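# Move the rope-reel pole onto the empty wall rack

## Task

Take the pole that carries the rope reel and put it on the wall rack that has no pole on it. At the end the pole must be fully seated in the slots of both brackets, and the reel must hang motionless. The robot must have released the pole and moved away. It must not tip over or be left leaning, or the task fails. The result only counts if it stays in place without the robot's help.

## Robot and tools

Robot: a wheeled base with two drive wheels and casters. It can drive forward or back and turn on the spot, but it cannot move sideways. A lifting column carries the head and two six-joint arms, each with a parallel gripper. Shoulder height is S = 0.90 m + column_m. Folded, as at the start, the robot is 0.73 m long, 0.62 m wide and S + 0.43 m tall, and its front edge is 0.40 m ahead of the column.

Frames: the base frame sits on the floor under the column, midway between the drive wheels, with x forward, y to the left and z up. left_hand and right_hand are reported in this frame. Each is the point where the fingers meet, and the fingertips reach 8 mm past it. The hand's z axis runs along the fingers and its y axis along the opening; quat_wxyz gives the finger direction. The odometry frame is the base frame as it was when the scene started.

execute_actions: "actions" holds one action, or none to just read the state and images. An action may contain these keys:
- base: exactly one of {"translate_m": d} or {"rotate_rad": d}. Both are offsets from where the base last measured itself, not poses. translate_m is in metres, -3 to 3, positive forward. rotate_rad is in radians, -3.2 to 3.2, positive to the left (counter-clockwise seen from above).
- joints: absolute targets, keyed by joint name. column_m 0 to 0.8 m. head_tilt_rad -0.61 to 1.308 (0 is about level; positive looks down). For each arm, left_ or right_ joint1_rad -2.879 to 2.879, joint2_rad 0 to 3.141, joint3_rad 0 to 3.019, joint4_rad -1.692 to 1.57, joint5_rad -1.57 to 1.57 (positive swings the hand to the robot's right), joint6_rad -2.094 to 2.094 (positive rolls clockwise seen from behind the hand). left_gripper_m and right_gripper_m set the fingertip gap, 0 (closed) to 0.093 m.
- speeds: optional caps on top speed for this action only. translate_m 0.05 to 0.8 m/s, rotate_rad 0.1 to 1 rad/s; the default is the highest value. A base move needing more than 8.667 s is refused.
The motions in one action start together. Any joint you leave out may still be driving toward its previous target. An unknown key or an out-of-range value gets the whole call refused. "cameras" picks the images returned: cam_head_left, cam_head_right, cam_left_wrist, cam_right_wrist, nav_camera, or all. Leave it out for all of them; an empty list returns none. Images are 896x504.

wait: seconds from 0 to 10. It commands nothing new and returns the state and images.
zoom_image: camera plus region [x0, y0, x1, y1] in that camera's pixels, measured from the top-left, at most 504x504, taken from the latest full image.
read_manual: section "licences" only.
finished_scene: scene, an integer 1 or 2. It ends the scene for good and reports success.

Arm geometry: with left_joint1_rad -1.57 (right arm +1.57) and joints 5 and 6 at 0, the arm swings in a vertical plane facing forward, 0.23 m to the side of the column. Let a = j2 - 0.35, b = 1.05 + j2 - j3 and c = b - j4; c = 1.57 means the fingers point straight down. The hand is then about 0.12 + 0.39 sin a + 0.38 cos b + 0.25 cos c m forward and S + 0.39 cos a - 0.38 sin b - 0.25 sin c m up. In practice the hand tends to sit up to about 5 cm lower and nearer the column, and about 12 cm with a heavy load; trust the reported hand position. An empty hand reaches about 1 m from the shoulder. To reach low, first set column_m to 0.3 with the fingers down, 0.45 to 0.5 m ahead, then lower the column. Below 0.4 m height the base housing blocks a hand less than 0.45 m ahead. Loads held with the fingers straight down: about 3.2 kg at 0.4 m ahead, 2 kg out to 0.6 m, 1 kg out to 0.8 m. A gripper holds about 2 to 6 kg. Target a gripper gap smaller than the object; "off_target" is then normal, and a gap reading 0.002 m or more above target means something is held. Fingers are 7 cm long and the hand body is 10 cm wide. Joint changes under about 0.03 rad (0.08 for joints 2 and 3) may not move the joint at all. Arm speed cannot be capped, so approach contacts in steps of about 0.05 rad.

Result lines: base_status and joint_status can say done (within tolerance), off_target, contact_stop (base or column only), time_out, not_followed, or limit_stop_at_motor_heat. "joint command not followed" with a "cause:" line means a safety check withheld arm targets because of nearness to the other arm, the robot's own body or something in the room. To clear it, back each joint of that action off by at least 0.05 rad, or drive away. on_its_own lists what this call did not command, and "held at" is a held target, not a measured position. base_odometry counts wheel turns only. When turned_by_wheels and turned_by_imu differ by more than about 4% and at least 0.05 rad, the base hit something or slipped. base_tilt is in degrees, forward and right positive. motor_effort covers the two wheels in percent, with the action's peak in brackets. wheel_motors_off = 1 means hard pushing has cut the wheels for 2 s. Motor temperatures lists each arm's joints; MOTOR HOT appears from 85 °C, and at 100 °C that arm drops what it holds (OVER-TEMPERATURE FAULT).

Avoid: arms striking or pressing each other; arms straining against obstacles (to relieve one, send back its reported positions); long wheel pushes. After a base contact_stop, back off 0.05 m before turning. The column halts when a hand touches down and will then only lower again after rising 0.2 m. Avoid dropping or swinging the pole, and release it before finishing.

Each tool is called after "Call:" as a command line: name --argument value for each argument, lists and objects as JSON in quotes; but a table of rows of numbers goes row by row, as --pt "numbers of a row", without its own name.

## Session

Call:
execute_actions --actions '[]' --cameras '["nav_camera"]'

Call:
execute_actions --actions '[{"base":{"rotate_rad":2.1}}]' --cameras '["nav_camera"]'

Call:
execute_actions --actions '[{"base":{"rotate_rad":2.1}}]' --cameras '["nav_camera"]'

Scene clock: 0.00 s.
Motor temperatures (°C, as the motors report them): left_arm=[25 29 26 26 24 27] | right_arm=[24 25 25 27 27 26]
base_odometry: x=+0.000 y=+0.000 heading=+0.000 (m, m, rad; odometry frame)
turned_by_wheels: +0.000 (rad since the last result)
turned_by_imu: +0.000 (rad since the last result)
base_tilt: forward=+0.1 right=+0.1 (deg)
base_status: not commanded
joint_positions: column_m=+0.557 head_tilt_rad=+0.874 left_joint1_rad=-1.571 left_joint2_rad=+0.895 left_joint3_rad=+0.392 left_joint4_rad=-0.949 left_joint5_rad=-0.026 left_joint6_rad=-0.078 left_gripper_m=+0.095 right_joint1_rad=+1.580 right_joint2_rad=+0.890 right_joint3_rad=+0.367 right_joint4_rad=-0.893 right_joint5_rad=-0.041 right_joint6_rad=+0.038 right_gripper_m=+0.094
joint_status: not commanded
wheel_motors_off: 0
motor_effort: left_wheel=+4 right_wheel=+1 (%)
left_hand: x=+0.1359 y=+0.2290 z=+1.2582 quat_wxyz=(+0.447, +0.029, -0.894, -0.029) (m; base frame)
right_hand: x=+0.1321 y=-0.2166 z=+1.2523 quat_wxyz=(+0.432, -0.022, -0.902, -0.013) (m; base frame)
pictures: nav_camera
Images, in order (width x height): nav_camera 896x504.

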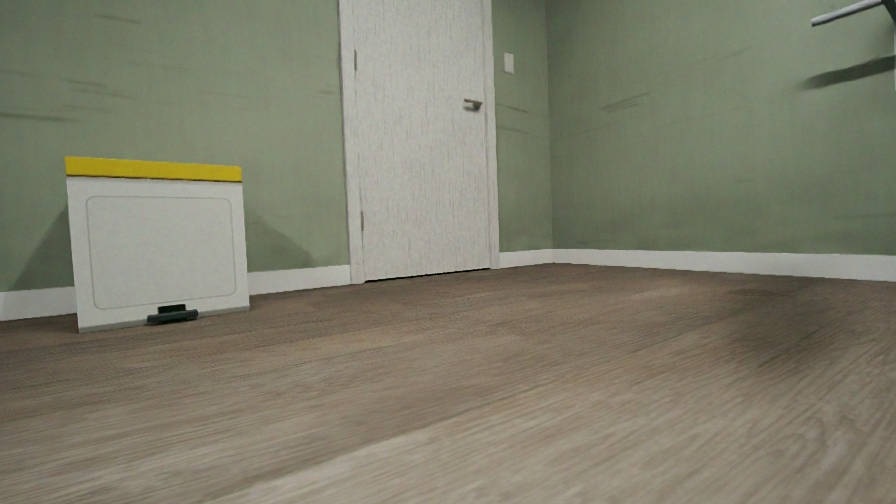

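Scene clock: 3.67 s.
Motor temperatures (°C, as the motors report them): left_arm=[25 30 26 26 24 27] | right_arm=[24 25 25 27 27 26]
base_odometry: x=+0.000 y=+0.000 heading=+2.099 (m, m, rad; odometry frame)
turned_by_wheels: +2.099 (rad since the last result)
turned_by_imu: +2.076 (rad since the last result)
base_tilt: forward=+0.2 right=+0.2 (deg)
base_status: done
joint_positions: column_m=+0.557 head_tilt_rad=+0.874 left_joint1_rad=-1.571 left_joint2_rad=+0.895 left_joint3_rad=+0.392 left_joint4_rad=-0.949 left_joint5_rad=-0.026 left_joint6_rad=-0.078 left_gripper_m=+0.095 right_joint1_rad=+1.580 right_joint2_rad=+0.890 right_joint3_rad=+0.367 right_joint4_rad=-0.893 right_joint5_rad=-0.041 right_joint6_rad=+0.038 right_gripper_m=+0.094
joint_status: not commanded
wheel_motors_off: 0
motor_effort: left_wheel=-4(45) right_wheel=+4(35) (%)
left_hand: x=+0.1359 y=+0.2290 z=+1.2582 quat_wxyz=(+0.447, +0.029, -0.894, -0.029) (m; base frame)
right_hand: x=+0.1321 y=-0.2166 z=+1.2523 quat_wxyz=(+0.432, -0.022, -0.902, -0.013) (m; base frame)
pictures: nav_camera
Images, in order (width x height): nav_camera 896x504.

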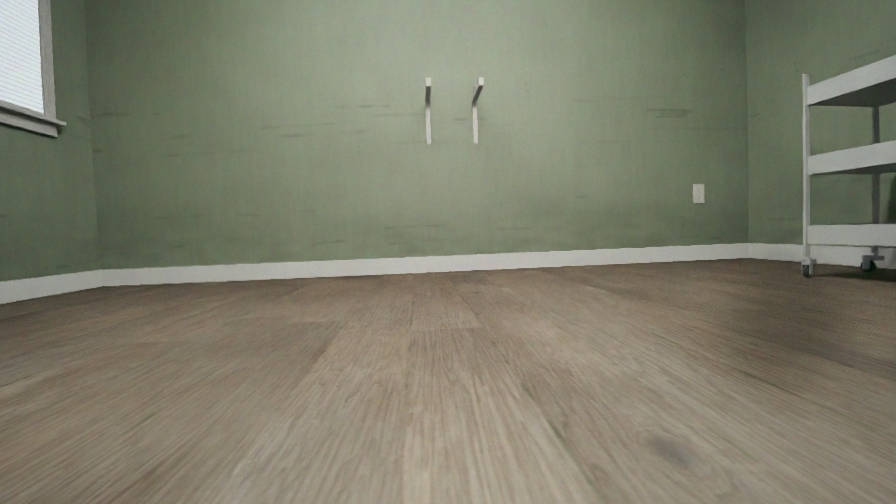

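Scene clock: 7.33 s.
Motor temperatures (°C, as the motors report them): left_arm=[25 30 26 26 24 27] | right_arm=[24 25 25 27 27 26]
base_odometry: x=+0.000 y=+0.000 heading=-2.085 (m, m, rad; odometry frame)
turned_by_wheels: +2.099 (rad since the last result)
turned_by_imu: +2.081 (rad since the last result)
base_tilt: forward=+0.2 right=+0.2 (deg)
base_status: done
joint_positions: column_m=+0.557 head_tilt_rad=+0.874 left_joint1_rad=-1.571 left_joint2_rad=+0.895 left_joint3_rad=+0.392 left_joint4_rad=-0.949 left_joint5_rad=-0.026 left_joint6_rad=-0.078 left_gripper_m=+0.095 right_joint1_rad=+1.580 right_joint2_rad=+0.890 right_joint3_rad=+0.367 right_joint4_rad=-0.893 right_joint5_rad=-0.041 right_joint6_rad=+0.038 right_gripper_m=+0.094
joint_status: not commanded
wheel_motors_off: 0
motor_effort: left_wheel=-5(26) right_wheel=+4(26) (%)
left_hand: x=+0.1359 y=+0.2290 z=+1.2582 quat_wxyz=(+0.447, +0.029, -0.894, -0.029) (m; base frame)
right_hand: x=+0.1321 y=-0.2166 z=+1.2523 quat_wxyz=(+0.432, -0.022, -0.902, -0.013) (m; base frame)
pictures: nav_camera
Images, in order (width x height): nav_camera 896x504.

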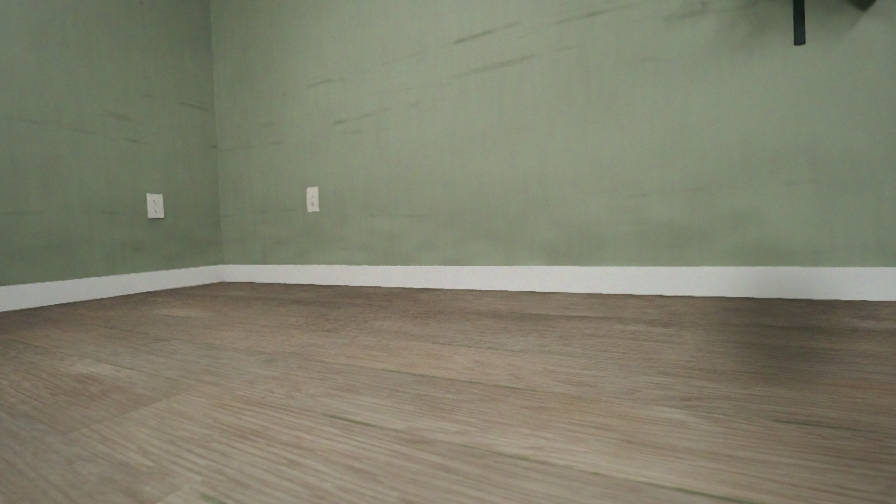

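Look at the first pole (heading ≈ -0.9).

Call:
execute_actions --actions '[{"base":{"rotate_rad":1.2},"joints":{"head_tilt_rad":0.2}}]' --cameras '["nav_camera"]'

Scene clock: 12.70 s.
Motor temperatures (°C, as the motors report them): left_arm=[25 30 26 26 24 27] | right_arm=[24 25 25 28 27 26]
base_odometry: x=+0.000 y=+0.000 heading=-0.886 (m, m, rad; odometry frame)
turned_by_wheels: +1.199 (rad since the last result)
turned_by_imu: +1.188 (rad since the last result)
base_tilt: forward=+0.2 right=+0.1 (deg)
base_status: done
joint_positions: column_m=+0.557 head_tilt_rad=+0.220 left_joint1_rad=-1.571 left_joint2_rad=+0.895 left_joint3_rad=+0.392 left_joint4_rad=-0.949 left_joint5_rad=-0.026 left_joint6_rad=-0.078 left_gripper_m=+0.095 right_joint1_rad=+1.580 right_joint2_rad=+0.890 right_joint3_rad=+0.367 right_joint4_rad=-0.893 right_joint5_rad=-0.041 right_joint6_rad=+0.038 right_gripper_m=+0.094
joint_status: all done
wheel_motors_off: 0
motor_effort: left_wheel=-4(27) right_wheel=+4(25) (%)
left_hand: x=+0.1359 y=+0.2290 z=+1.2582 quat_wxyz=(+0.447, +0.029, -0.894, -0.029) (m; base frame)
right_hand: x=+0.1321 y=-0.2166 z=+1.2523 quat_wxyz=(+0.432, -0.022, -0.902, -0.013) (m; base frame)
pictures: nav_camera
Images, in order (width x height): nav_camera 896x504.

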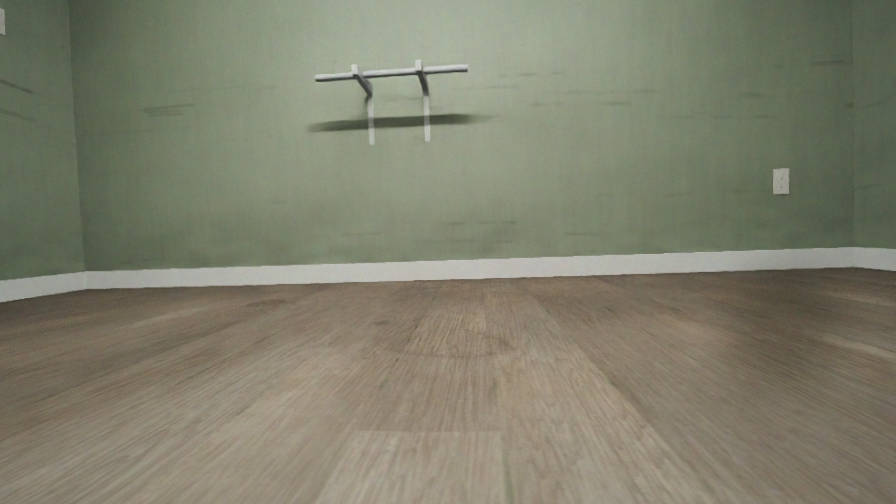

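Not it; the reel is on the wall at about -2.5.

Call:
execute_actions --actions '[{"base":{"rotate_rad":-1.57}}]' --cameras '["nav_camera","cam_head_left"]'

Scene clock: 16.23 s.
Motor temperatures (°C, as the motors report them): left_arm=[25 30 26 26 24 27] | right_arm=[24 25 25 28 27 26]
base_odometry: x=+0.000 y=+0.000 heading=-2.456 (m, m, rad; odometry frame)
turned_by_wheels: -1.569 (rad since the last result)
turned_by_imu: -1.552 (rad since the last result)
base_tilt: forward=+0.2 right=+0.2 (deg)
base_status: done
joint_positions: column_m=+0.557 head_tilt_rad=+0.220 left_joint1_rad=-1.571 left_joint2_rad=+0.895 left_joint3_rad=+0.392 left_joint4_rad=-0.949 left_joint5_rad=-0.026 left_joint6_rad=-0.078 left_gripper_m=+0.095 right_joint1_rad=+1.580 right_joint2_rad=+0.890 right_joint3_rad=+0.367 right_joint4_rad=-0.893 right_joint5_rad=-0.041 right_joint6_rad=+0.038 right_gripper_m=+0.094
joint_status: not commanded
wheel_motors_off: 0
motor_effort: left_wheel=+3(26) right_wheel=-3(29) (%)
left_hand: x=+0.1359 y=+0.2290 z=+1.2582 quat_wxyz=(+0.447, +0.029, -0.894, -0.029) (m; base frame)
right_hand: x=+0.1321 y=-0.2166 z=+1.2523 quat_wxyz=(+0.432, -0.022, -0.902, -0.013) (m; base frame)
pictures: cam_head_left, nav_camera
camera_calibration (this result's frames):
cam_head_left: T_world_to_cam=[[-0.0102387, -0.999929, 0.00603184, 0.0439821], [-0.29588, -0.00273251, -0.955221, 1.48936], [0.95517, -0.0115649, -0.295831, 0.341256], [0, 0, 0, 1]] pos_world=[0.115165, 0.0519952, 1.52336]
Images, in order (width x height): cam_head_left 896x504, nav_camera 896x504.

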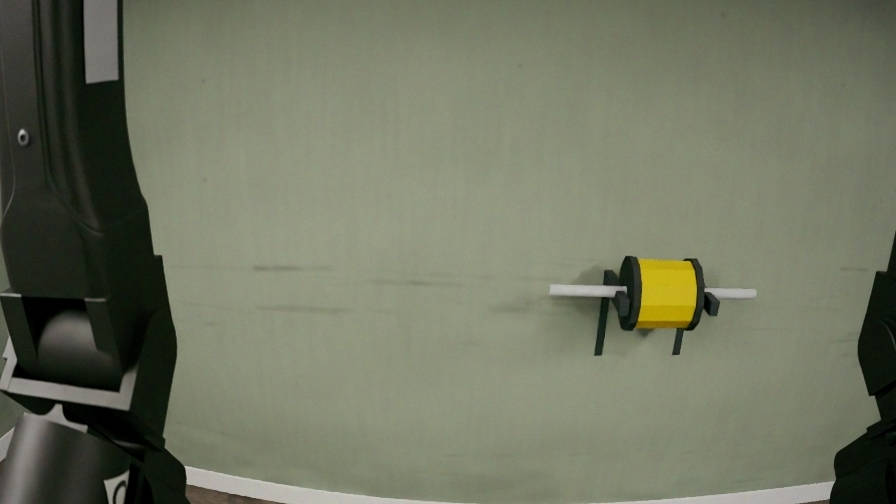

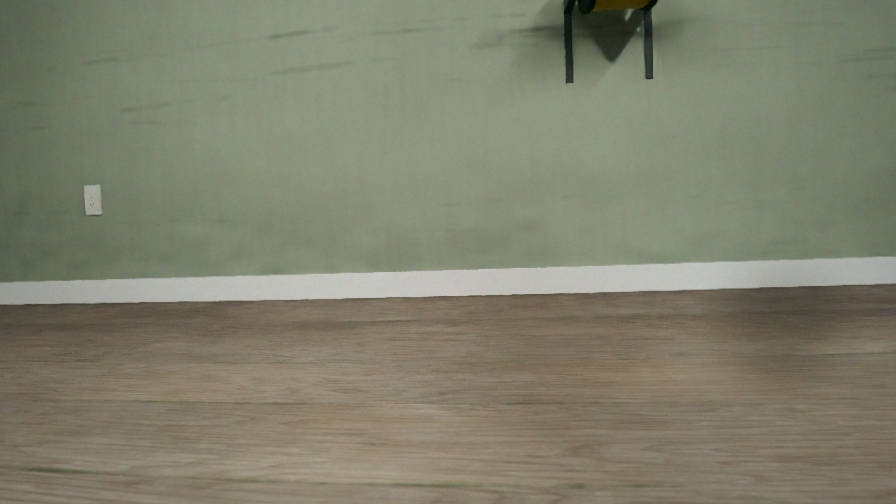

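Call:
execute_actions --actions '[{"base":{"rotate_rad":-1.57},"joints":{"column_m":0.5,"left_joint1_rad":-1.57,"left_joint2_rad":0.95,"left_joint3_rad":0.86,"left_joint4_rad":-0.43,"left_joint5_rad":0,"left_joint6_rad":1.57,"right_joint1_rad":1.57,"right_joint2_rad":0.95,"right_joint3_rad":0.86,"right_joint4_rad":-0.43,"right_joint5_rad":0,"right_joint6_rad":1.57,"head_tilt_rad":0.7}}]' --cameras '[]'

Call:
execute_actions --actions '[{"base":{"translate_m":0.58}}]' --cameras '[]'

Call:
execute_actions --actions '[{"base":{"rotate_rad":1.6}}]' --cameras '["nav_camera"]'

Scene clock: 20.63 s.
Motor temperatures (°C, as the motors report them): left_arm=[25 30 26 26 24 27] | right_arm=[24 25 26 28 27 26]
base_odometry: x=+0.000 y=+0.000 heading=+2.258 (m, m, rad; odometry frame)
turned_by_wheels: -1.569 (rad since the last result)
turned_by_imu: -1.557 (rad since the last result)
base_tilt: forward=+0.2 right=+0.1 (deg)
base_status: done
joint_positions: column_m=+0.500 head_tilt_rad=+0.703 left_joint1_rad=-1.571 left_joint2_rad=+0.948 left_joint3_rad=+0.864 left_joint4_rad=-0.436 left_joint5_rad=-0.003 left_joint6_rad=+1.562 left_gripper_m=+0.095 right_joint1_rad=+1.576 right_joint2_rad=+0.948 right_joint3_rad=+0.868 right_joint4_rad=-0.426 right_joint5_rad=-0.004 right_joint6_rad=+1.561 right_gripper_m=+0.094
joint_status: all done
wheel_motors_off: 0
motor_effort: left_wheel=+4(26) right_wheel=-5(31) (%)
left_hand: x=+0.5053 y=+0.2249 z=+1.1280 quat_wxyz=(-0.001, -0.704, -0.710, -0.002) (m; base frame)
right_hand: x=+0.5103 y=-0.2225 z=+1.1286 quat_wxyz=(-0.004, -0.703, -0.712, -0.009) (m; base frame)
pictures: none
No camera images: the call's "cameras" was empty. Leave "cameras" out to get every camera's image.

Scene clock: 23.50 s.
Motor temperatures (°C, as the motors report them): left_arm=[25 30 26 26 24 27] | right_arm=[24 25 26 28 27 26]
base_odometry: x=-0.368 y=+0.448 heading=+2.258 (m, m, rad; odometry frame)
turned_by_wheels: +0.000 (rad since the last result)
turned_by_imu: -0.001 (rad since the last result)
base_tilt: forward=+0.1 right=+0.2 (deg)
base_status: done
joint_positions: column_m=+0.500 head_tilt_rad=+0.703 left_joint1_rad=-1.571 left_joint2_rad=+0.948 left_joint3_rad=+0.864 left_joint4_rad=-0.436 left_joint5_rad=-0.003 left_joint6_rad=+1.562 left_gripper_m=+0.095 right_joint1_rad=+1.576 right_joint2_rad=+0.948 right_joint3_rad=+0.867 right_joint4_rad=-0.426 right_joint5_rad=-0.004 right_joint6_rad=+1.561 right_gripper_m=+0.094
joint_status: not commanded
wheel_motors_off: 0
motor_effort: left_wheel=+0(53) right_wheel=+0(52) (%)
left_hand: x=+0.5053 y=+0.2249 z=+1.1280 quat_wxyz=(-0.001, -0.704, -0.710, -0.002) (m; base frame)
right_hand: x=+0.5096 y=-0.2225 z=+1.1284 quat_wxyz=(-0.003, -0.703, -0.712, -0.009) (m; base frame)
pictures: none
No camera images: the call's "cameras" was empty. Leave "cameras" out to get every camera's image.

Scene clock: 26.60 s.
Motor temperatures (°C, as the motors report them): left_arm=[25 30 26 26 24 27] | right_arm=[24 26 26 28 27 26]
base_odometry: x=-0.368 y=+0.448 heading=-2.426 (m, m, rad; odometry frame)
turned_by_wheels: +1.599 (rad since the last result)
turned_by_imu: +1.582 (rad since the last result)
base_tilt: forward=+0.2 right=+0.2 (deg)
base_status: done
joint_positions: column_m=+0.500 head_tilt_rad=+0.703 left_joint1_rad=-1.571 left_joint2_rad=+0.948 left_joint3_rad=+0.864 left_joint4_rad=-0.436 left_joint5_rad=-0.002 left_joint6_rad=+1.562 left_gripper_m=+0.095 right_joint1_rad=+1.576 right_joint2_rad=+0.948 right_joint3_rad=+0.867 right_joint4_rad=-0.426 right_joint5_rad=-0.004 right_joint6_rad=+1.561 right_gripper_m=+0.094
joint_status: not commanded
wheel_motors_off: 0
motor_effort: left_wheel=-5(53) right_wheel=+4(35) (%)
left_hand: x=+0.5053 y=+0.2248 z=+1.1280 quat_wxyz=(-0.001, -0.704, -0.710, -0.002) (m; base frame)
right_hand: x=+0.5096 y=-0.2227 z=+1.1284 quat_wxyz=(-0.003, -0.703, -0.712, -0.009) (m; base frame)
pictures: nav_camera
Images, in order (width x height): nav_camera 896x504.

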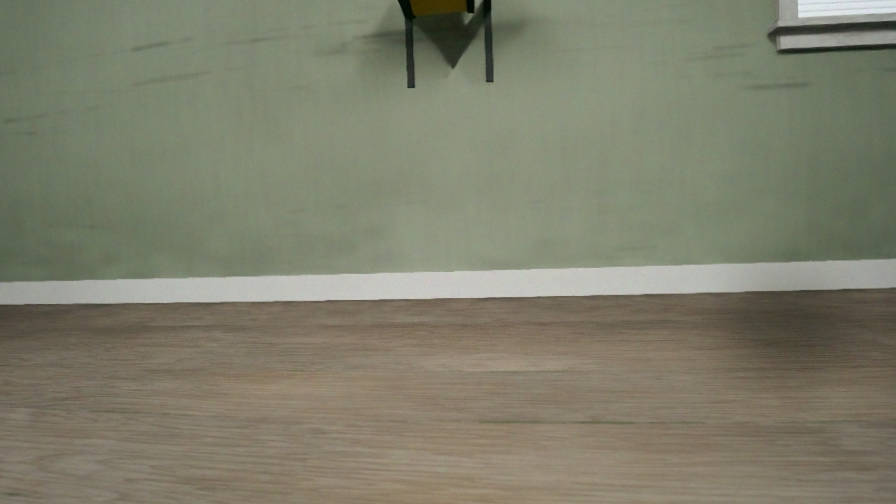

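Centered.

Call:
execute_actions --actions '[{"base":{"translate_m":1.0}}]' --cameras '["cam_head_left","cam_left_wrist","cam_right_wrist"]'

Scene clock: 30.70 s.
Motor temperatures (°C, as the motors report them): left_arm=[25 31 27 26 24 27] | right_arm=[24 26 26 27 27 26]
base_odometry: x=-1.123 y=-0.208 heading=-2.426 (m, m, rad; odometry frame)
turned_by_wheels: +0.000 (rad since the last result)
turned_by_imu: -0.001 (rad since the last result)
base_tilt: forward=+0.3 right=+0.1 (deg)
base_status: done
joint_positions: column_m=+0.500 head_tilt_rad=+0.703 left_joint1_rad=-1.571 left_joint2_rad=+0.948 left_joint3_rad=+0.864 left_joint4_rad=-0.436 left_joint5_rad=-0.002 left_joint6_rad=+1.562 left_gripper_m=+0.095 right_joint1_rad=+1.576 right_joint2_rad=+0.948 right_joint3_rad=+0.867 right_joint4_rad=-0.426 right_joint5_rad=-0.004 right_joint6_rad=+1.561 right_gripper_m=+0.094
joint_status: not commanded
wheel_motors_off: 0
motor_effort: left_wheel=+1(53) right_wheel=+0(52) (%)
left_hand: x=+0.5053 y=+0.2248 z=+1.1280 quat_wxyz=(-0.001, -0.704, -0.710, -0.002) (m; base frame)
right_hand: x=+0.5092 y=-0.2227 z=+1.1283 quat_wxyz=(-0.003, -0.703, -0.711, -0.008) (m; base frame)
pictures: cam_head_left, cam_left_wrist, cam_right_wrist
camera_calibration (this result's frames):
cam_head_left: T_world_to_cam=[[-0.00625891, -0.999929, 0.0101015, 0.0380775], [-0.706173, -0.00273251, -0.708034, 1.08835], [0.708012, -0.0115649, -0.706106, 0.946525], [0, 0, 0, 1]] pos_world=[0.0986473, 0.0519952, 1.43855]
cam_left_wrist: T_world_to_cam=[[-0.999959, -0.00888261, -0.00156318, 0.505133], [-0.00811218, 0.81005, 0.586305, -0.834611], [-0.00394167, 0.586294, -0.810089, 0.909424], [0, 0, 0, 1]] pos_world=[0.501926, 0.147374, 1.22684]
cam_right_wrist: T_world_to_cam=[[-0.999917, -0.0120121, -0.00457165, 0.509532], [-0.0124164, 0.810932, 0.585008, -0.468848], [-0.00331985, 0.585017, -0.811015, 1.16775], [0, 0, 0, 1]] pos_world=[0.507545, -0.296828, 1.22367]
Images, in order (width x height): cam_head_left 896x504, cam_left_wrist 896x504, cam_right_wrist 896x504.

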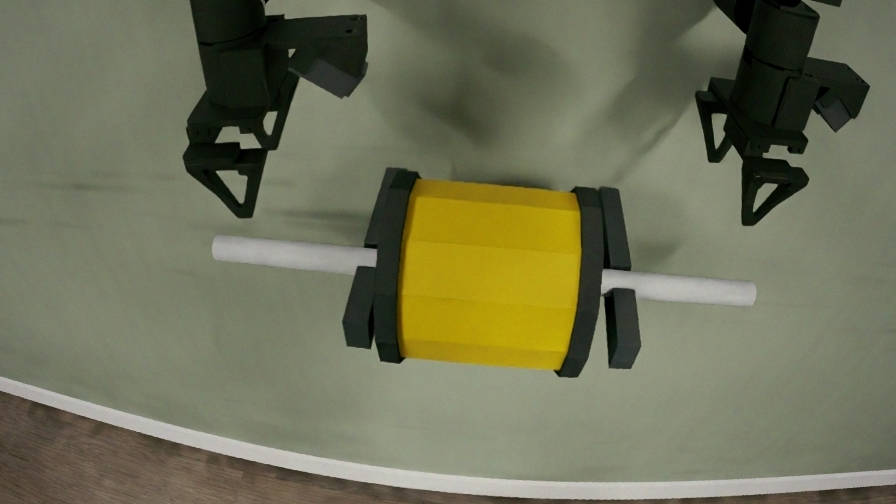

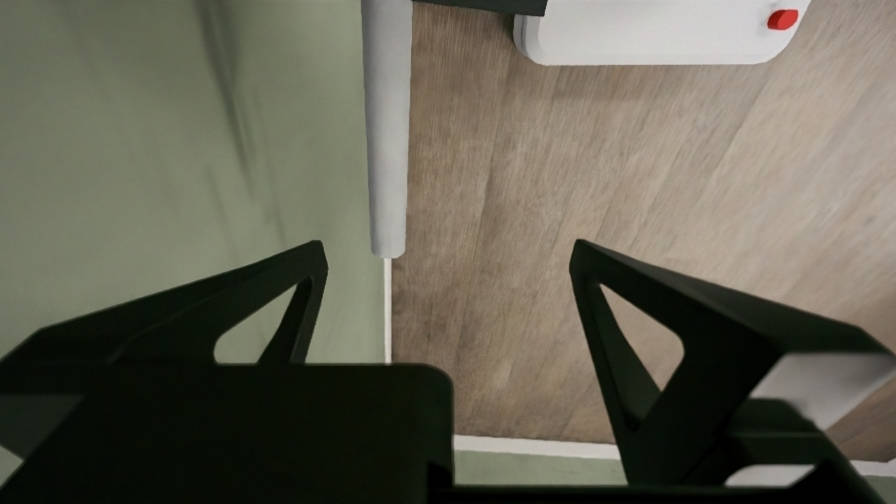

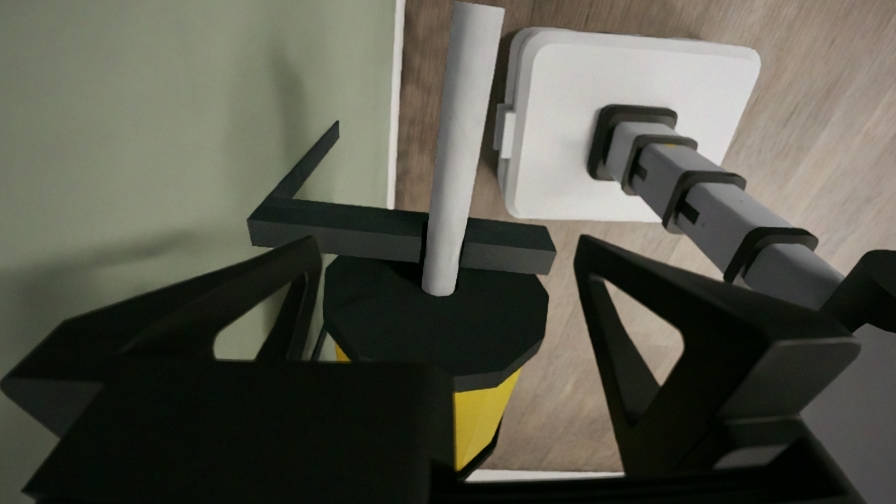

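Call:
execute_actions --actions '[{"base":{"rotate_rad":-0.05},"joints":{"column_m":0.32}}]' --cameras '[]'

Call:
execute_actions --actions '[{"joints":{"left_gripper_m":0,"right_gripper_m":0}}]' --cameras '[]'

Call:
execute_actions --actions '[{"joints":{"column_m":0.48}}]' --cameras '["cam_head_left"]'

Scene clock: 34.60 s.
Motor temperatures (°C, as the motors report them): left_arm=[25 31 27 26 24 27] | right_arm=[24 26 26 27 27 26]
base_odometry: x=-1.123 y=-0.208 heading=-2.473 (m, m, rad; odometry frame)
turned_by_wheels: -0.048 (rad since the last result)
turned_by_imu: -0.049 (rad since the last result)
base_tilt: forward=+0.2 right=+0.1 (deg)
base_status: done
joint_positions: column_m=+0.323 head_tilt_rad=+0.704 left_joint1_rad=-1.571 left_joint2_rad=+0.855 left_joint3_rad=+0.868 left_joint4_rad=-0.436 left_joint5_rad=+0.036 left_joint6_rad=+1.580 left_gripper_m=+0.095 right_joint1_rad=+1.575 right_joint2_rad=+0.949 right_joint3_rad=+0.867 right_joint4_rad=-0.426 right_joint5_rad=-0.003 right_joint6_rad=+1.561 right_gripper_m=+0.094
joint_status: column_m contact_stop (moved -0.177 of -0.180)
wheel_motors_off: 0
motor_effort: left_wheel=+9(39) right_wheel=-3(38) (%)
left_hand: x=+0.5313 y=+0.2185 z=+0.9886 quat_wxyz=(-0.048, -0.710, -0.702, -0.023) (m; base frame)
right_hand: x=+0.5088 y=-0.2229 z=+0.9511 quat_wxyz=(-0.003, -0.703, -0.711, -0.008) (m; base frame)
pictures: none
No camera images: the call's "cameras" was empty. Leave "cameras" out to get every camera's image.

not run: a stop came earlier in this reply.

not run: a stop came earlier in this reply.

Left finger landed on the pole. Retry a bit further forward.

Call:
execute_actions --actions '[{"joints":{"column_m":0.53}}]' --cameras '["cam_left_wrist","cam_right_wrist"]'

Scene clock: 38.57 s.
Motor temperatures (°C, as the motors report them): left_arm=[25 31 27 26 24 27] | right_arm=[24 26 26 27 27 26]
base_odometry: x=-1.123 y=-0.208 heading=-2.473 (m, m, rad; odometry frame)
turned_by_wheels: +0.000 (rad since the last result)
turned_by_imu: -0.001 (rad since the last result)
base_tilt: forward=+0.2 right=+0.1 (deg)
base_status: not commanded
joint_positions: column_m=+0.530 head_tilt_rad=+0.704 left_joint1_rad=-1.571 left_joint2_rad=+0.942 left_joint3_rad=+0.868 left_joint4_rad=-0.436 left_joint5_rad=+0.003 left_joint6_rad=+1.575 left_gripper_m=+0.095 right_joint1_rad=+1.575 right_joint2_rad=+0.949 right_joint3_rad=+0.867 right_joint4_rad=-0.426 right_joint5_rad=-0.003 right_joint6_rad=+1.561 right_gripper_m=+0.094
joint_status: all done
wheel_motors_off: 0
motor_effort: left_wheel=+5(9) right_wheel=-3(4) (%)
left_hand: x=+0.5090 y=+0.2237 z=+1.1605 quat_wxyz=(-0.006, -0.709, -0.705, -0.003) (m; base frame)
right_hand: x=+0.5088 y=-0.2229 z=+1.1577 quat_wxyz=(-0.003, -0.703, -0.711, -0.008) (m; base frame)
pictures: cam_left_wrist, cam_right_wrist
camera_calibration (this result's frames):
cam_left_wrist: T_world_to_cam=[[-0.999932, 0.00466875, -0.0107166, 0.516462], [-0.00243714, 0.813366, 0.581747, -0.851114], [0.0114326, 0.581734, -0.813299, 0.933351], [0, 0, 0, 1]] pos_world=[0.503682, 0.146895, 1.25976]
cam_right_wrist: T_world_to_cam=[[-0.999924, -0.0118228, -0.00341968, 0.508062], [-0.011592, 0.811352, 0.584442, -0.485536], [-0.0041352, 0.584438, -0.811428, 1.1925], [0, 0, 0, 1]] pos_world=[0.507327, -0.296996, 1.25314]
Images, in order (width x height): cam_left_wrist 896x504, cam_right_wrist 896x504.

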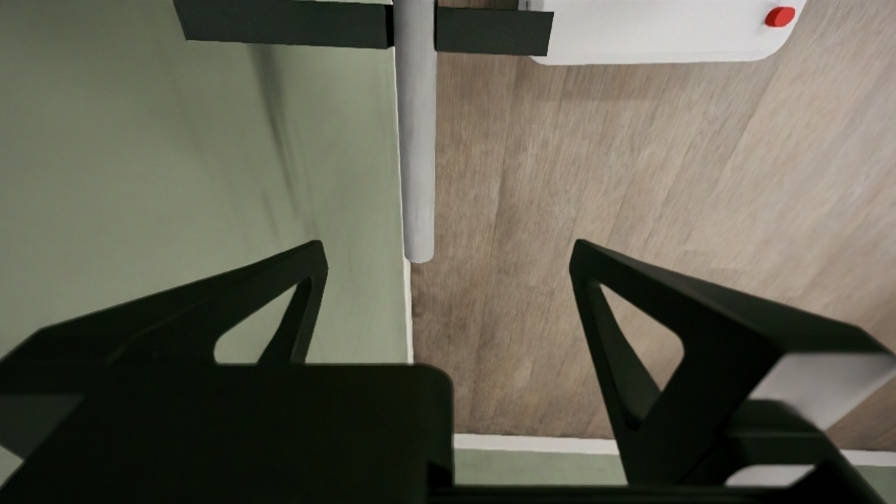

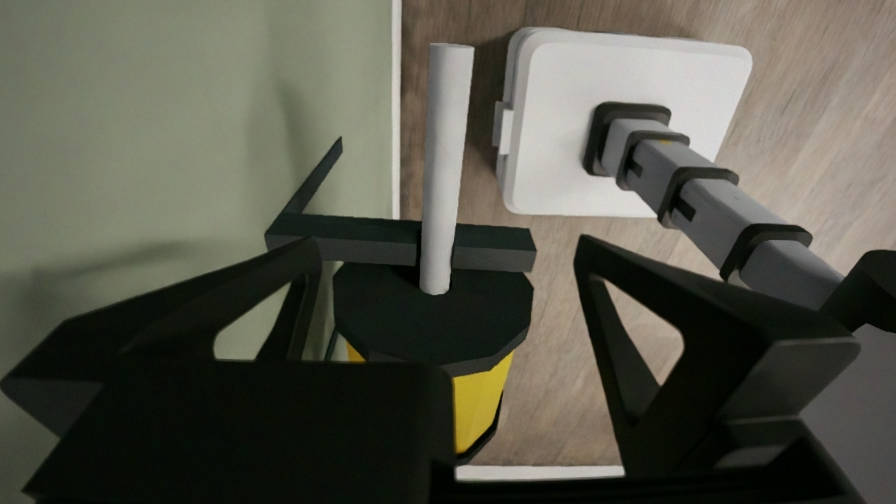

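Call:
execute_actions --actions '[{"base":{"translate_m":0.02},"joints":{"column_m":0.33}}]' --cameras '[]'

Call:
execute_actions --actions '[{"joints":{"left_gripper_m":0,"right_gripper_m":0}}]' --cameras '[]'

Call:
execute_actions --actions '[{"joints":{"column_m":0.48}}]' --cameras '["cam_head_left"]'

Scene clock: 70.50 s.
Motor temperatures (°C, as the motors report them): left_arm=[25 31 27 26 24 27] | right_arm=[24 26 26 27 27 26]
base_odometry: x=-1.138 y=-0.220 heading=-2.474 (m, m, rad; odometry frame)
turned_by_wheels: -0.001 (rad since the last result)
turned_by_imu: -0.003 (rad since the last result)
base_tilt: forward=+0.3 right=+0.2 (deg)
base_status: done
joint_positions: column_m=+0.330 head_tilt_rad=+0.704 left_joint1_rad=-1.571 left_joint2_rad=+0.872 left_joint3_rad=+0.881 left_joint4_rad=-0.434 left_joint5_rad=+0.028 left_joint6_rad=+1.560 left_gripper_m=+0.095 right_joint1_rad=+1.575 right_joint2_rad=+0.949 right_joint3_rad=+0.864 right_joint4_rad=-0.426 right_joint5_rad=-0.003 right_joint6_rad=+1.561 right_gripper_m=+0.094
joint_status: column_m contact_stop (moved -0.200 of -0.200)
wheel_motors_off: 0
motor_effort: left_wheel=+1(42) right_wheel=+1(53) (%)
left_hand: x=+0.5350 y=+0.2196 z=+0.9915 quat_wxyz=(-0.045, -0.703, -0.709, -0.024) (m; base frame)
right_hand: x=+0.5076 y=-0.2229 z=+0.9578 quat_wxyz=(-0.002, -0.703, -0.711, -0.007) (m; base frame)
pictures: none
No camera images: the call's "cameras" was empty. Leave "cameras" out to get every camera's image.

not run: a stop came earlier in this reply.

not run: a stop came earlier in this reply.

Call:
execute_actions --actions '[{"joints":{"left_gripper_m":0,"right_gripper_m":0}}]' --cameras '[]'

Call:
execute_actions --actions '[{"joints":{"column_m":0.48}}]' --cameras '["cam_head_left"]'

Scene clock: 71.80 s.
Motor temperatures (°C, as the motors report them): left_arm=[25 31 27 26 24 27] | right_arm=[24 26 26 27 27 26]
base_odometry: x=-1.138 y=-0.220 heading=-2.474 (m, m, rad; odometry frame)
turned_by_wheels: +0.000 (rad since the last result)
turned_by_imu: +0.000 (rad since the last result)
base_tilt: forward=+0.2 right=+0.2 (deg)
base_status: not commanded
joint_positions: column_m=+0.330 head_tilt_rad=+0.704 left_joint1_rad=-1.568 left_joint2_rad=+0.861 left_joint3_rad=+0.864 left_joint4_rad=-0.466 left_joint5_rad=+0.043 left_joint6_rad=+1.544 left_gripper_m=+0.027 right_joint1_rad=+1.573 right_joint2_rad=+0.949 right_joint3_rad=+0.849 right_joint4_rad=-0.448 right_joint5_rad=-0.001 right_joint6_rad=+1.618 right_gripper_m=+0.027
joint_status: left_gripper_m off_target (ended at +0.027, target +0.000); right_gripper_m off_target (ended at +0.027, target +0.000)
wheel_motors_off: 0
motor_effort: left_wheel=+6(16) right_wheel=+2(6) (%)
left_hand: x=+0.5200 y=+0.2184 z=+0.9916 quat_wxyz=(-0.036, -0.697, -0.716, -0.007) (m; base frame)
right_hand: x=+0.4934 y=-0.2241 z=+0.9556 quat_wxyz=(+0.009, -0.723, -0.691, +0.007) (m; base frame)
pictures: none
No camera images: the call's "cameras" was empty. Leave "cameras" out to get every camera's image.

Scene clock: 74.33 s.
Motor temperatures (°C, as the motors report them): left_arm=[25 31 27 26 24 27] | right_arm=[24 27 26 27 27 26]
base_odometry: x=-1.138 y=-0.220 heading=-2.474 (m, m, rad; odometry frame)
turned_by_wheels: +0.000 (rad since the last result)
turned_by_imu: -0.001 (rad since the last result)
base_tilt: forward=+0.2 right=+0.2 (deg)
base_status: not commanded
joint_positions: column_m=+0.480 head_tilt_rad=+0.704 left_joint1_rad=-1.576 left_joint2_rad=+0.940 left_joint3_rad=+0.865 left_joint4_rad=-0.424 left_joint5_rad=+0.003 left_joint6_rad=+1.562 left_gripper_m=+0.001 right_joint1_rad=+1.580 right_joint2_rad=+0.989 right_joint3_rad=+0.849 right_joint4_rad=-0.420 right_joint5_rad=-0.002 right_joint6_rad=+1.636 right_gripper_m=+0.027
joint_status: all done
wheel_motors_off: 0
on_its_own: left_gripper_m moved -0.026 to your old target +0.000
motor_effort: left_wheel=+1(6) right_wheel=-1(2) (%)
left_hand: x=+0.5107 y=+0.2217 z=+1.1109 quat_wxyz=(-0.011, -0.705, -0.709, -0.006) (m; base frame)
right_hand: x=+0.4888 y=-0.2208 z=+1.0904 quat_wxyz=(+0.016, -0.728, -0.685, +0.010) (m; base frame)
pictures: cam_head_left
camera_calibration (this result's frames):
cam_head_left: T_world_to_cam=[[-0.00625463, -0.999929, 0.0101041, 0.0382771], [-0.706472, -0.00273251, -0.707735, 1.07365], [0.707713, -0.0115649, -0.706405, 0.932745], [0, 0, 0, 1]] pos_world=[0.0986272, 0.0519952, 1.41837]
Images, in order (width x height): cam_head_left 896x504.

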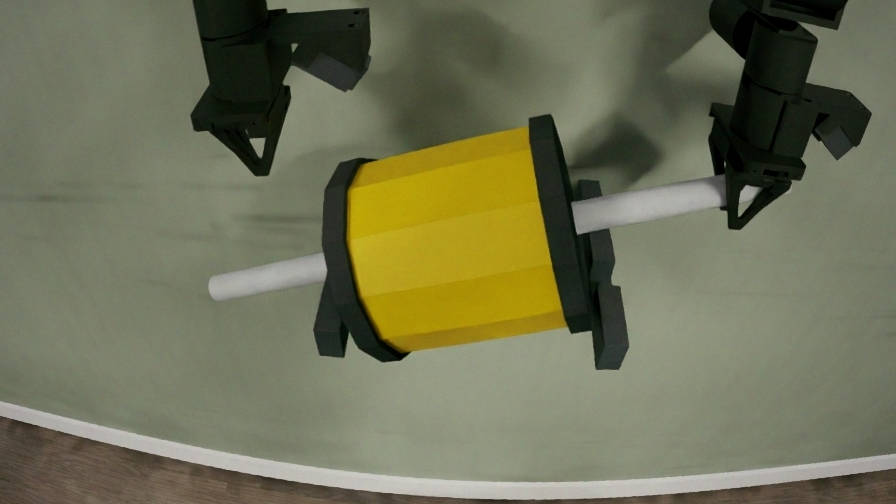

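Left slipped; lower again with left open and left arm pushed slightly lower.

Call:
execute_actions --actions '[{"joints":{"column_m":0.33,"left_gripper_m":0.09,"left_joint2_rad":1.0,"left_joint4_rad":-0.38}}]' --cameras '["cam_head_left","cam_left_wrist"]'

Scene clock: 75.57 s.
Motor temperatures (°C, as the motors report them): left_arm=[25 31 27 26 24 27] | right_arm=[24 27 26 27 27 26]
base_odometry: x=-1.138 y=-0.220 heading=-2.474 (m, m, rad; odometry frame)
turned_by_wheels: +0.000 (rad since the last result)
turned_by_imu: +0.000 (rad since the last result)
base_tilt: forward=+0.3 right=+0.2 (deg)
base_status: not commanded
joint_positions: column_m=+0.480 head_tilt_rad=+0.704 left_joint1_rad=-1.576 left_joint2_rad=+1.000 left_joint3_rad=+0.865 left_joint4_rad=-0.393 left_joint5_rad=+0.003 left_joint6_rad=+1.562 left_gripper_m=+0.090 right_joint1_rad=+1.580 right_joint2_rad=+0.989 right_joint3_rad=+0.849 right_joint4_rad=-0.420 right_joint5_rad=-0.002 right_joint6_rad=+1.636 right_gripper_m=+0.027
joint_status: column_m contact_stop (moved +0.000 of -0.150); the others done
wheel_motors_off: 0
on_its_own: column_m is held at +0.480, not at your +0.330, since a contact_stop
motor_effort: left_wheel=+2(2) right_wheel=-1(1) (%)
left_hand: x=+0.5015 y=+0.2217 z=+1.0882 quat_wxyz=(-0.001, -0.705, -0.709, +0.004) (m; base frame)
right_hand: x=+0.4888 y=-0.2208 z=+1.0904 quat_wxyz=(+0.016, -0.728, -0.685, +0.010) (m; base frame)
pictures: cam_head_left, cam_left_wrist
camera_calibration (this result's frames):
cam_head_left: T_world_to_cam=[[-0.00625463, -0.999929, 0.0101041, 0.0382771], [-0.706473, -0.00273251, -0.707735, 1.07365], [0.707713, -0.0115649, -0.706406, 0.932745], [0, 0, 0, 1]] pos_world=[0.0986272, 0.0519952, 1.41837]
cam_left_wrist: T_world_to_cam=[[-0.999956, -0.006359, 0.00690606, 0.491476], [-0.00118803, 0.815446, 0.578832, -0.805323], [-0.00931231, 0.578798, -0.815418, 0.889232], [0, 0, 0, 1]] pos_world=[0.498778, 0.145137, 1.18785]
Images, in order (width x height): cam_head_left 896x504, cam_left_wrist 896x504.

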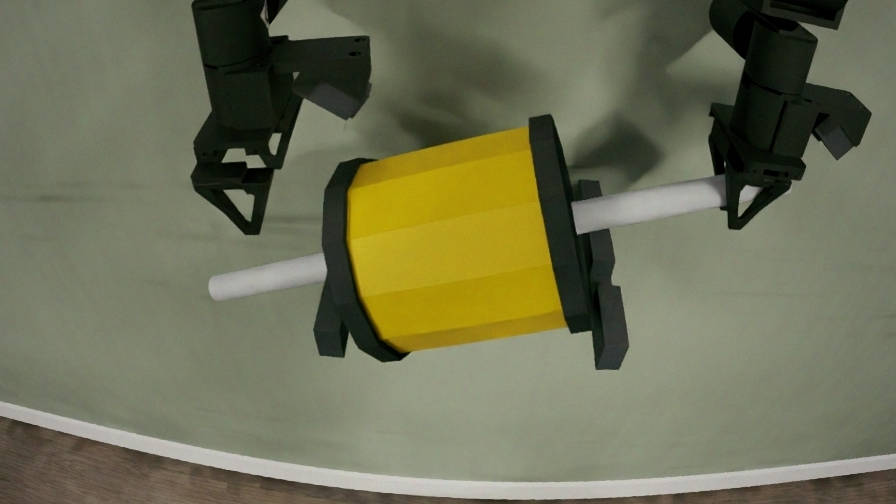

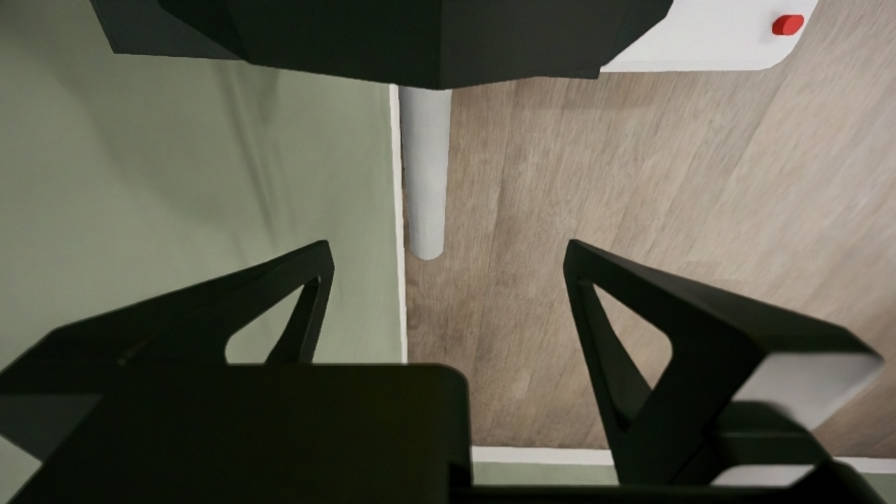

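Call:
execute_actions --actions '[{"joints":{"column_m":0.54}}]' --cameras '[]'

Call:
execute_actions --actions '[{"joints":{"column_m":0.33}}]' --cameras '["cam_head_left"]'

Scene clock: 77.63 s.
Motor temperatures (°C, as the motors report them): left_arm=[25 31 27 26 24 27] | right_arm=[24 27 26 27 27 26]
base_odometry: x=-1.138 y=-0.220 heading=-2.474 (m, m, rad; odometry frame)
turned_by_wheels: +0.000 (rad since the last result)
turned_by_imu: -0.001 (rad since the last result)
base_tilt: forward=+0.2 right=+0.1 (deg)
base_status: not commanded
joint_positions: column_m=+0.540 head_tilt_rad=+0.704 left_joint1_rad=-1.576 left_joint2_rad=+1.000 left_joint3_rad=+0.865 left_joint4_rad=-0.393 left_joint5_rad=+0.003 left_joint6_rad=+1.562 left_gripper_m=+0.090 right_joint1_rad=+1.580 right_joint2_rad=+0.989 right_joint3_rad=+0.849 right_joint4_rad=-0.420 right_joint5_rad=+0.004 right_joint6_rad=+1.637 right_gripper_m=+0.026
joint_status: all done
wheel_motors_off: 0
motor_effort: left_wheel=+2(2) right_wheel=-1(1) (%)
left_hand: x=+0.5015 y=+0.2217 z=+1.1482 quat_wxyz=(-0.001, -0.705, -0.709, +0.004) (m; base frame)
right_hand: x=+0.4889 y=-0.2219 z=+1.1504 quat_wxyz=(+0.014, -0.728, -0.685, +0.012) (m; base frame)
pictures: none
No camera images: the call's "cameras" was empty. Leave "cameras" out to get every camera's image.

Scene clock: 80.63 s.
Motor temperatures (°C, as the motors report them): left_arm=[25 31 27 26 24 27] | right_arm=[24 27 26 27 27 26]
base_odometry: x=-1.138 y=-0.220 heading=-2.474 (m, m, rad; odometry frame)
turned_by_wheels: +0.000 (rad since the last result)
turned_by_imu: -0.001 (rad since the last result)
base_tilt: forward=+0.2 right=+0.2 (deg)
base_status: not commanded
joint_positions: column_m=+0.353 head_tilt_rad=+0.704 left_joint1_rad=-1.596 left_joint2_rad=+0.938 left_joint3_rad=+0.865 left_joint4_rad=-0.393 left_joint5_rad=+0.042 left_joint6_rad=+1.578 left_gripper_m=+0.090 right_joint1_rad=+1.545 right_joint2_rad=+0.973 right_joint3_rad=+0.849 right_joint4_rad=-0.420 right_joint5_rad=+0.004 right_joint6_rad=+1.610 right_gripper_m=+0.026
joint_status: column_m contact_stop (moved -0.187 of -0.210)
wheel_motors_off: 0
on_its_own: column_m is held at +0.353, not at your +0.330, since a contact_stop
motor_effort: left_wheel=-3(3) right_wheel=+4(5) (%)
left_hand: x=+0.5188 y=+0.2060 z=+0.9854 quat_wxyz=(-0.043, -0.714, -0.699, +0.002) (m; base frame)
right_hand: x=+0.4932 y=-0.2378 z=+0.9689 quat_wxyz=(-0.002, -0.725, -0.688, +0.016) (m; base frame)
pictures: cam_head_left
camera_calibration (this result's frames):
cam_head_left: T_world_to_cam=[[-0.00625266, -0.999929, 0.0101053, 0.0395607], [-0.70661, -0.00273251, -0.707598, 0.983443], [0.707575, -0.0115649, -0.706543, 0.843077], [0, 0, 0, 1]] pos_world=[0.0986179, 0.0519952, 1.29115]
Images, in order (width x height): cam_head_left 896x504.

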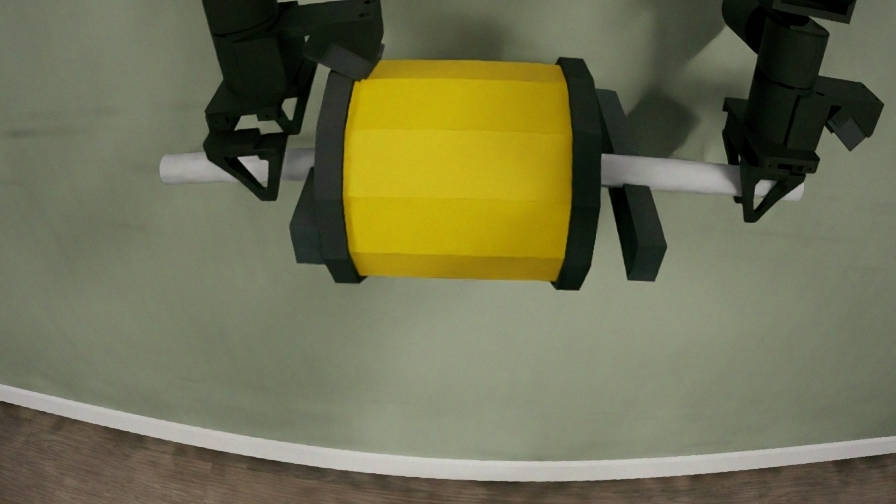

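Call:
execute_actions --actions '[{"joints":{"left_gripper_m":0}}]' --cameras '[]'

Call:
execute_actions --actions '[{"joints":{"column_m":0.5}}]' --cameras '["cam_head_left"]'

Scene clock: 82.10 s.
Motor temperatures (°C, as the motors report them): left_arm=[25 31 27 26 25 27] | right_arm=[24 27 26 27 27 26]
base_odometry: x=-1.138 y=-0.220 heading=-2.475 (m, m, rad; odometry frame)
turned_by_wheels: +0.000 (rad since the last result)
turned_by_imu: +0.000 (rad since the last result)
base_tilt: forward=+0.1 right=+0.2 (deg)
base_status: not commanded
joint_positions: column_m=+0.353 head_tilt_rad=+0.704 left_joint1_rad=-1.596 left_joint2_rad=+0.938 left_joint3_rad=+0.864 left_joint4_rad=-0.396 left_joint5_rad=+0.041 left_joint6_rad=+1.577 left_gripper_m=+0.028 right_joint1_rad=+1.545 right_joint2_rad=+0.973 right_joint3_rad=+0.849 right_joint4_rad=-0.420 right_joint5_rad=+0.004 right_joint6_rad=+1.611 right_gripper_m=+0.026
joint_status: left_gripper_m off_target (ended at +0.028, target +0.000)
wheel_motors_off: 0
on_its_own: column_m is held at +0.353, not at your +0.330, since a contact_stop
motor_effort: left_wheel=-2(2) right_wheel=+6(6) (%)
left_hand: x=+0.5177 y=+0.2060 z=+0.9852 quat_wxyz=(-0.041, -0.713, -0.700, +0.003) (m; base frame)
right_hand: x=+0.4931 y=-0.2378 z=+0.9689 quat_wxyz=(-0.002, -0.725, -0.688, +0.016) (m; base frame)
pictures: none
No camera images: the call's "cameras" was empty. Leave "cameras" out to get every camera's image.

Scene clock: 84.63 s.
Motor temperatures (°C, as the motors report them): left_arm=[25 31 27 26 26 27] | right_arm=[24 27 26 27 27 26]
base_odometry: x=-1.138 y=-0.220 heading=-2.474 (m, m, rad; odometry frame)
turned_by_wheels: +0.000 (rad since the last result)
turned_by_imu: -0.001 (rad since the last result)
base_tilt: forward=+0.2 right=+0.1 (deg)
base_status: not commanded
joint_positions: column_m=+0.500 head_tilt_rad=+0.704 left_joint1_rad=-1.595 left_joint2_rad=+1.011 left_joint3_rad=+0.864 left_joint4_rad=-0.365 left_joint5_rad=+0.052 left_joint6_rad=+1.573 left_gripper_m=+0.028 right_joint1_rad=+1.547 right_joint2_rad=+1.004 right_joint3_rad=+0.849 right_joint4_rad=-0.418 right_joint5_rad=+0.018 right_joint6_rad=+1.604 right_gripper_m=+0.026
joint_status: all done
wheel_motors_off: 0
motor_effort: left_wheel=-1(4) right_wheel=+2(5) (%)
left_hand: x=+0.5041 y=+0.2040 z=+1.1044 quat_wxyz=(-0.030, -0.712, -0.702, +0.022) (m; base frame)
right_hand: x=+0.4849 y=-0.2396 z=+1.1050 quat_wxyz=(+0.003, -0.722, -0.691, +0.031) (m; base frame)
pictures: cam_head_left
camera_calibration (this result's frames):
cam_head_left: T_world_to_cam=[[-0.00625266, -0.999929, 0.0101053, 0.0380733], [-0.70661, -0.00273251, -0.707598, 1.08759], [0.707575, -0.0115649, -0.706543, 0.947067], [0, 0, 0, 1]] pos_world=[0.0986179, 0.0519952, 1.43833]
Images, in order (width x height): cam_head_left 896x504.

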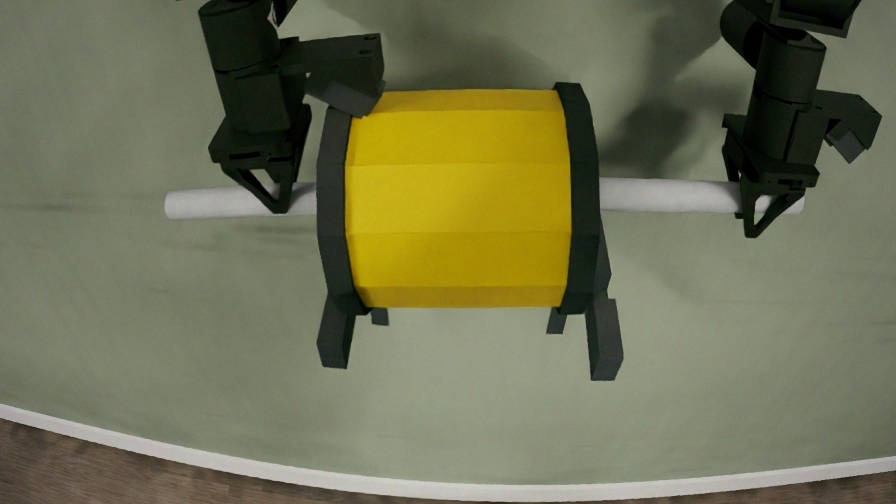

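Call:
execute_actions --actions '[{"base":{"translate_m":-1.02}}]' --cameras '[]'

Call:
execute_actions --actions '[{"base":{"rotate_rad":-1.6}}]' --cameras '["nav_camera"]'

Scene clock: 89.10 s.
Motor temperatures (°C, as the motors report them): left_arm=[25 32 27 26 27 27] | right_arm=[24 27 26 27 27 26]
base_odometry: x=-0.337 y=+0.411 heading=-2.475 (m, m, rad; odometry frame)
turned_by_wheels: +0.000 (rad since the last result)
turned_by_imu: -0.001 (rad since the last result)
base_tilt: forward=+0.2 right=+0.2 (deg)
base_status: done
joint_positions: column_m=+0.500 head_tilt_rad=+0.704 left_joint1_rad=-1.595 left_joint2_rad=+1.015 left_joint3_rad=+0.858 left_joint4_rad=-0.370 left_joint5_rad=+0.054 left_joint6_rad=+1.570 left_gripper_m=+0.028 right_joint1_rad=+1.547 right_joint2_rad=+1.009 right_joint3_rad=+0.848 right_joint4_rad=-0.424 right_joint5_rad=+0.019 right_joint6_rad=+1.600 right_gripper_m=+0.026
joint_status: not commanded
wheel_motors_off: 0
motor_effort: left_wheel=+0(51) right_wheel=+1(61) (%)
left_hand: x=+0.4986 y=+0.2042 z=+1.1021 quat_wxyz=(-0.025, -0.710, -0.703, +0.027) (m; base frame)
right_hand: x=+0.4808 y=-0.2396 z=+1.1030 quat_wxyz=(+0.008, -0.721, -0.692, +0.036) (m; base frame)
pictures: none
No camera images: the call's "cameras" was empty. Leave "cameras" out to get every camera's image.

Scene clock: 92.23 s.
Motor temperatures (°C, as the motors report them): left_arm=[25 32 27 26 28 27] | right_arm=[24 27 26 27 27 26]
base_odometry: x=-0.337 y=+0.411 heading=+2.209 (m, m, rad; odometry frame)
turned_by_wheels: -1.599 (rad since the last result)
turned_by_imu: -1.582 (rad since the last result)
base_tilt: forward=+0.2 right=+0.1 (deg)
base_status: done
joint_positions: column_m=+0.500 head_tilt_rad=+0.704 left_joint1_rad=-1.592 left_joint2_rad=+1.015 left_joint3_rad=+0.858 left_joint4_rad=-0.370 left_joint5_rad=+0.055 left_joint6_rad=+1.570 left_gripper_m=+0.028 right_joint1_rad=+1.550 right_joint2_rad=+1.009 right_joint3_rad=+0.848 right_joint4_rad=-0.424 right_joint5_rad=+0.020 right_joint6_rad=+1.600 right_gripper_m=+0.026
joint_status: not commanded
wheel_motors_off: 0
motor_effort: left_wheel=+4(55) right_wheel=-5(47) (%)
left_hand: x=+0.4987 y=+0.2054 z=+1.1021 quat_wxyz=(-0.025, -0.710, -0.703, +0.027) (m; base frame)
right_hand: x=+0.4808 y=-0.2385 z=+1.1030 quat_wxyz=(+0.008, -0.721, -0.692, +0.035) (m; base frame)
pictures: nav_camera
Images, in order (width x height): nav_camera 896x504.

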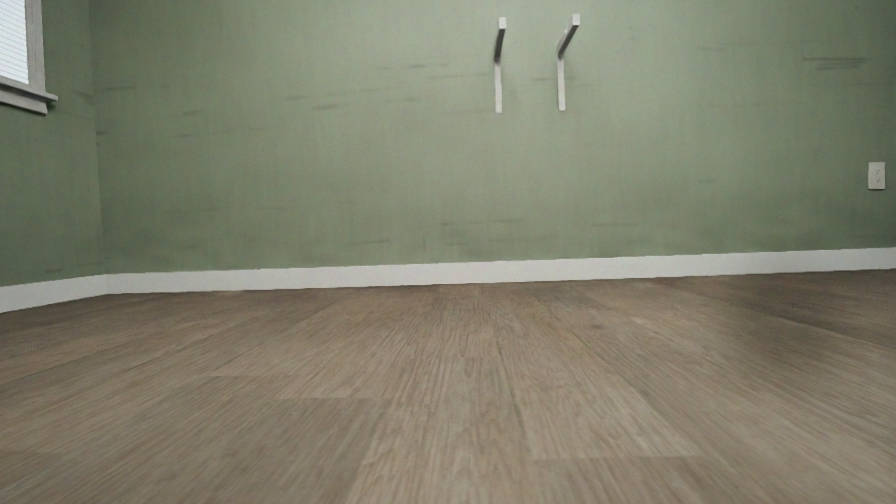

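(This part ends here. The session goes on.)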